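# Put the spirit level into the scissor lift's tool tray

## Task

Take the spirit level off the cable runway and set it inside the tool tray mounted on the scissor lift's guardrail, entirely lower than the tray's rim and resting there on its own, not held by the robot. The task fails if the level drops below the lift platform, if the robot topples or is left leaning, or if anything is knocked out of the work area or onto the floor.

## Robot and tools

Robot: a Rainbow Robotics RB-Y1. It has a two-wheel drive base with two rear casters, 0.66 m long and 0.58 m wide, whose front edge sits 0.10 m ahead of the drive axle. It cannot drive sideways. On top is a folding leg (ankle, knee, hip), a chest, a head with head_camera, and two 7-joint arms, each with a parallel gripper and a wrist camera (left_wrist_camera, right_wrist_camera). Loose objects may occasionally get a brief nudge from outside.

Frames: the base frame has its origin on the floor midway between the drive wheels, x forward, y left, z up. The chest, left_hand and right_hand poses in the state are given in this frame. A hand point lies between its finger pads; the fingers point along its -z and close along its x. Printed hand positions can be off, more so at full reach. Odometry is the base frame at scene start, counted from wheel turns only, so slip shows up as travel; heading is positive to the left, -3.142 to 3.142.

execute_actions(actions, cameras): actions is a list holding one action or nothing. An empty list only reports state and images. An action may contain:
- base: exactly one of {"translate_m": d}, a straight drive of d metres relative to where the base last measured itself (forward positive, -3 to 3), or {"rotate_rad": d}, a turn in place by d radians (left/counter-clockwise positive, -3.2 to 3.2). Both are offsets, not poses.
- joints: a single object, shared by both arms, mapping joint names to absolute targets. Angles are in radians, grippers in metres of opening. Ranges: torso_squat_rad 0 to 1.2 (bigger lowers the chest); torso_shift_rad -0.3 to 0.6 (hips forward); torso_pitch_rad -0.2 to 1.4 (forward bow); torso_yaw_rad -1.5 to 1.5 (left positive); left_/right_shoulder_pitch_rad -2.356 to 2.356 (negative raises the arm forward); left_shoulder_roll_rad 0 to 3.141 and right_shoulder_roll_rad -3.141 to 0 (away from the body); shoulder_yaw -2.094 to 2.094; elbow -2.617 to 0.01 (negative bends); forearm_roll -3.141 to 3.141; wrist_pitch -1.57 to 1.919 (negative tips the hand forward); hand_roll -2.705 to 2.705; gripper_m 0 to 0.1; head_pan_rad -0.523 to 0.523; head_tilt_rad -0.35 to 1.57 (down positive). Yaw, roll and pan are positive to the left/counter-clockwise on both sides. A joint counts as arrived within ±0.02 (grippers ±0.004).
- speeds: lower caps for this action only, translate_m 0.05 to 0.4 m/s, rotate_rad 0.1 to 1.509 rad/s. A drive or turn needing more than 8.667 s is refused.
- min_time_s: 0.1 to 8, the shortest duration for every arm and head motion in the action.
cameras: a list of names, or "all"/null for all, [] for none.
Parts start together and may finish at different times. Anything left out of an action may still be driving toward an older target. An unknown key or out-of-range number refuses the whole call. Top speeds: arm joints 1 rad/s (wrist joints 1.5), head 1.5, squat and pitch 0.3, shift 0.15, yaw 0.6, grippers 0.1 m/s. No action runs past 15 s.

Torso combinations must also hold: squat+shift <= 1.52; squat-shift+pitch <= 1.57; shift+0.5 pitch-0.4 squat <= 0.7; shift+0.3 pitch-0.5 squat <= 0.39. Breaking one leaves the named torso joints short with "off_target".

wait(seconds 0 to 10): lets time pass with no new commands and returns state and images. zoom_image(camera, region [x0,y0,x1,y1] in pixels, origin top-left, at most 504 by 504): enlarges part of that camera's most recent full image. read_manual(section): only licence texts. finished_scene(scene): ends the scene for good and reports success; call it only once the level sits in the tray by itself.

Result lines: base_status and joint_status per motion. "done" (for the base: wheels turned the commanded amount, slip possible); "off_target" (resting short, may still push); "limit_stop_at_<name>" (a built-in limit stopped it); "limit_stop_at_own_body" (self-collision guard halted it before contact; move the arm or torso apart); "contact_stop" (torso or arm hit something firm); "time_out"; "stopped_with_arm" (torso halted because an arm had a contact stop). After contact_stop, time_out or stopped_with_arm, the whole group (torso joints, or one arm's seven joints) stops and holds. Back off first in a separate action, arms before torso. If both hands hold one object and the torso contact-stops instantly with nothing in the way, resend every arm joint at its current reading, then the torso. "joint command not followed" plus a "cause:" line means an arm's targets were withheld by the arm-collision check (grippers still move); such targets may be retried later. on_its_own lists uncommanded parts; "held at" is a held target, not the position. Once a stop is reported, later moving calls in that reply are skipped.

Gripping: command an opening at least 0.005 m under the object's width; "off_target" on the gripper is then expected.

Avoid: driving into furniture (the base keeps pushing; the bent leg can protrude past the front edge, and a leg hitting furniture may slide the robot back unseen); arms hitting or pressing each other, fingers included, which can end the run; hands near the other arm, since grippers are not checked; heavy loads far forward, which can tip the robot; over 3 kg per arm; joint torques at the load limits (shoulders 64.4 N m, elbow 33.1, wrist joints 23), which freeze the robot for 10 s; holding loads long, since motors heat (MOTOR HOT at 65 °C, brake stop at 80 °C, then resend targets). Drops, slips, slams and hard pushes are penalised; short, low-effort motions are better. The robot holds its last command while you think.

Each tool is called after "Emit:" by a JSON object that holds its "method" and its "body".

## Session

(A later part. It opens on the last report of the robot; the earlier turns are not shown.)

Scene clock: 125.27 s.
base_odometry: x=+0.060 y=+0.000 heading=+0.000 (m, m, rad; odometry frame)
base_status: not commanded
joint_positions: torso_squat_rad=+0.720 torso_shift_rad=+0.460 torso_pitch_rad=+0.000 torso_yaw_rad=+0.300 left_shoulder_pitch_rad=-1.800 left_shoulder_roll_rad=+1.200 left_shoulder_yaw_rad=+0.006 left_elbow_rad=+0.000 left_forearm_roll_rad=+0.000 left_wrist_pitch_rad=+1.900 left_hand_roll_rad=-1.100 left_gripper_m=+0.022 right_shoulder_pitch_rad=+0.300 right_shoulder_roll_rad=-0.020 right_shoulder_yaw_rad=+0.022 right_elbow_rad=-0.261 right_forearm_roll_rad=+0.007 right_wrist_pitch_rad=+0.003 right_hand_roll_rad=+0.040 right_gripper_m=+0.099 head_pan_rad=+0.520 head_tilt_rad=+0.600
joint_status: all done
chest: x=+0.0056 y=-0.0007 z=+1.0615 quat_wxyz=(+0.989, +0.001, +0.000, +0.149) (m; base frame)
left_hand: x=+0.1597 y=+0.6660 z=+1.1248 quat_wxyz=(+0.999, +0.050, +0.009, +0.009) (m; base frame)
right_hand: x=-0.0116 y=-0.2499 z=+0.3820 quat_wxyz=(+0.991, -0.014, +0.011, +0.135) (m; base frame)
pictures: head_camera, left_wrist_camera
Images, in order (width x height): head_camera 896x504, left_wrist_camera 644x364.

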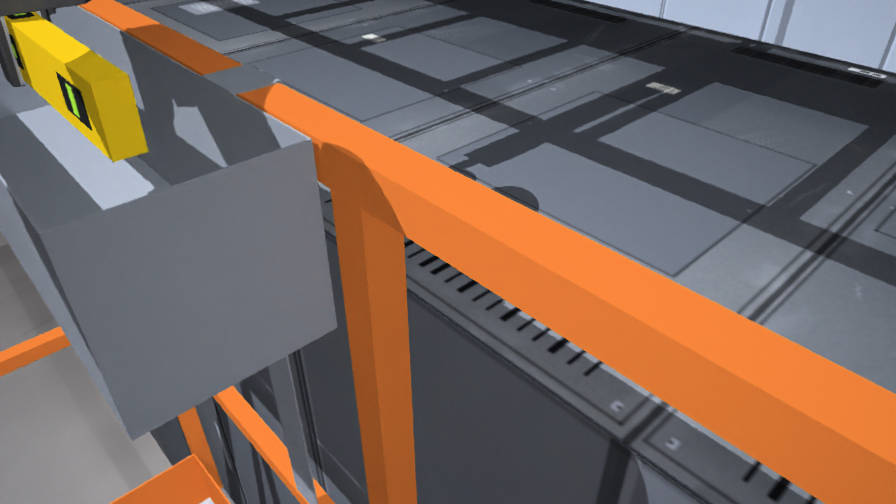

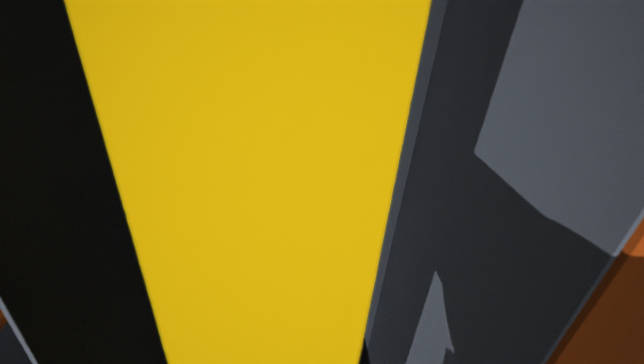

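Emit:
{"method": "execute_actions", "body": {"actions": [{"joints":{"torso_shift_rad":0.49,"torso_squat_rad":0.79}}], "cameras": ["head_camera"]}}

Emit:
{"method": "execute_actions", "body": {"actions": [{"joints":{"left_gripper_m":0.06}}], "cameras": []}}

Emit:
{"method": "execute_actions", "body": {"actions": [{"joints":{"torso_shift_rad":0.42,"torso_squat_rad":0.6}}], "cameras": ["head_camera","left_wrist_camera"]}}

Scene clock: 130.40 s.
base_odometry: x=+0.060 y=+0.000 heading=+0.000 (m, m, rad; odometry frame)
base_status: not commanded
joint_positions: torso_squat_rad=+0.790 torso_shift_rad=+0.490 torso_pitch_rad=+0.000 torso_yaw_rad=+0.300 left_shoulder_pitch_rad=-1.800 left_shoulder_roll_rad=+1.200 left_shoulder_yaw_rad=+0.006 left_elbow_rad=+0.000 left_forearm_roll_rad=+0.000 left_wrist_pitch_rad=+1.900 left_hand_roll_rad=-1.100 left_gripper_m=+0.022 right_shoulder_pitch_rad=+0.300 right_shoulder_roll_rad=-0.020 right_shoulder_yaw_rad=+0.022 right_elbow_rad=-0.261 right_forearm_roll_rad=+0.007 right_wrist_pitch_rad=+0.003 right_hand_roll_rad=+0.040 right_gripper_m=+0.099 head_pan_rad=+0.520 head_tilt_rad=+0.600
joint_status: all done
chest: x=+0.0038 y=-0.0007 z=+1.0247 quat_wxyz=(+0.989, +0.001, +0.000, +0.149) (m; base frame)
left_hand: x=+0.1580 y=+0.6661 z=+1.0879 quat_wxyz=(+0.999, +0.050, +0.009, +0.009) (m; base frame)
right_hand: x=-0.0133 y=-0.2499 z=+0.3452 quat_wxyz=(+0.991, -0.014, +0.011, +0.135) (m; base frame)
pictures: head_camera
Images, in order (width x height): head_camera 896x504.

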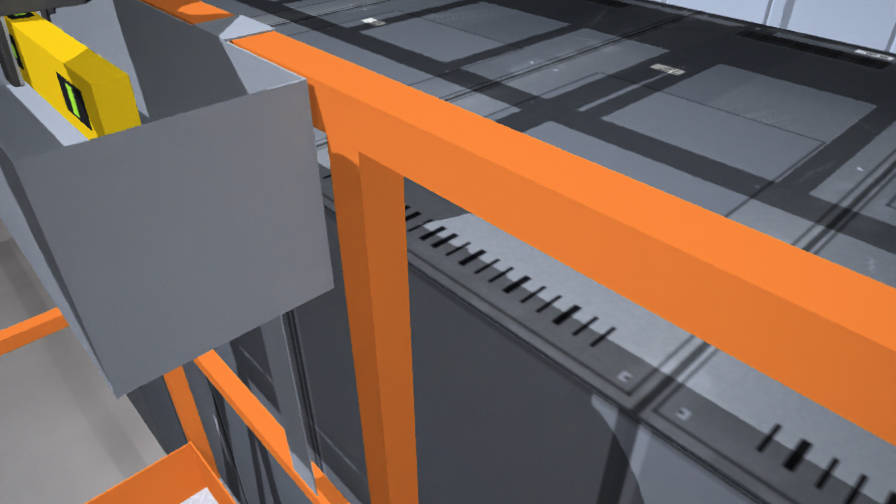

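Scene clock: 131.47 s.
base_odometry: x=+0.060 y=+0.000 heading=+0.000 (m, m, rad; odometry frame)
base_status: not commanded
joint_positions: torso_squat_rad=+0.790 torso_shift_rad=+0.490 torso_pitch_rad=+0.000 torso_yaw_rad=+0.300 left_shoulder_pitch_rad=-1.800 left_shoulder_roll_rad=+1.200 left_shoulder_yaw_rad=+0.006 left_elbow_rad=+0.000 left_forearm_roll_rad=+0.000 left_wrist_pitch_rad=+1.900 left_hand_roll_rad=-1.100 left_gripper_m=+0.060 right_shoulder_pitch_rad=+0.300 right_shoulder_roll_rad=-0.020 right_shoulder_yaw_rad=+0.022 right_elbow_rad=-0.261 right_forearm_roll_rad=+0.007 right_wrist_pitch_rad=+0.003 right_hand_roll_rad=+0.040 right_gripper_m=+0.099 head_pan_rad=+0.520 head_tilt_rad=+0.600
joint_status: all done
chest: x=+0.0038 y=-0.0007 z=+1.0247 quat_wxyz=(+0.989, +0.001, +0.000, +0.149) (m; base frame)
left_hand: x=+0.1580 y=+0.6661 z=+1.0879 quat_wxyz=(+0.999, +0.050, +0.009, +0.009) (m; base frame)
right_hand: x=-0.0133 y=-0.2499 z=+0.3452 quat_wxyz=(+0.991, -0.014, +0.011, +0.135) (m; base frame)
pictures: none
No camera images: the call's "cameras" was empty. Leave "cameras" out to get every camera's image.

Scene clock: 132.90 s.
base_odometry: x=+0.060 y=+0.000 heading=+0.000 (m, m, rad; odometry frame)
base_status: not commanded
joint_positions: torso_squat_rad=+0.600 torso_shift_rad=+0.420 torso_pitch_rad=+0.000 torso_yaw_rad=+0.300 left_shoulder_pitch_rad=-1.800 left_shoulder_roll_rad=+1.200 left_shoulder_yaw_rad=+0.006 left_elbow_rad=+0.000 left_forearm_roll_rad=+0.000 left_wrist_pitch_rad=+1.900 left_hand_roll_rad=-1.100 left_gripper_m=+0.060 right_shoulder_pitch_rad=+0.300 right_shoulder_roll_rad=-0.020 right_shoulder_yaw_rad=+0.022 right_elbow_rad=-0.261 right_forearm_roll_rad=+0.007 right_wrist_pitch_rad=+0.003 right_hand_roll_rad=+0.040 right_gripper_m=+0.099 head_pan_rad=+0.520 head_tilt_rad=+0.600
joint_status: all done
chest: x=+0.0075 y=-0.0008 z=+1.1175 quat_wxyz=(+0.989, +0.001, +0.000, +0.149) (m; base frame)
left_hand: x=+0.1617 y=+0.6660 z=+1.1807 quat_wxyz=(+0.999, +0.050, +0.009, +0.009) (m; base frame)
right_hand: x=-0.0097 y=-0.2500 z=+0.4380 quat_wxyz=(+0.991, -0.014, +0.011, +0.135) (m; base frame)
pictures: head_camera, left_wrist_camera
Images, in order (width x height): head_camera 896x504, left_wrist_camera 644x364.

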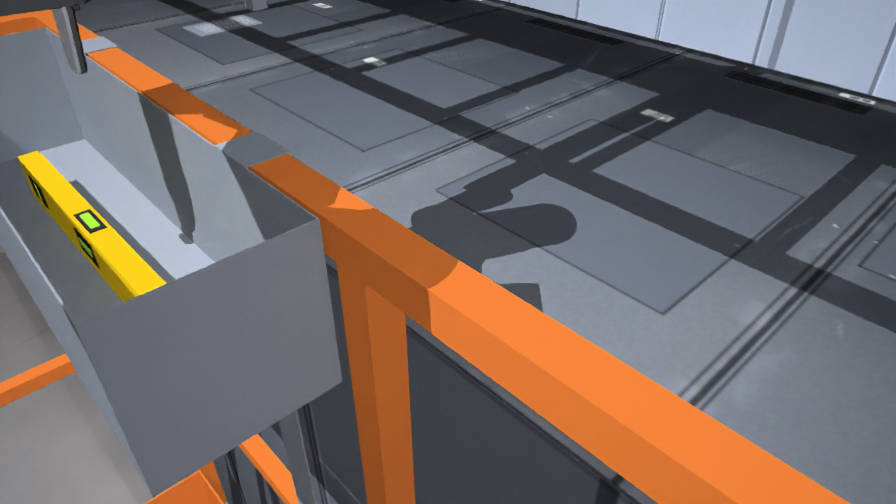

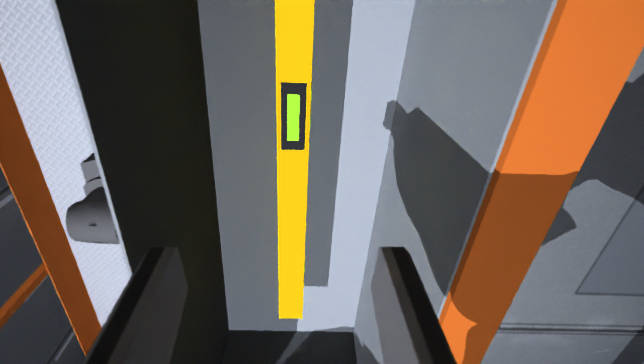

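Emit:
{"method": "finished_scene", "body": {"scene": 1}}

The scene is finished: the task was done.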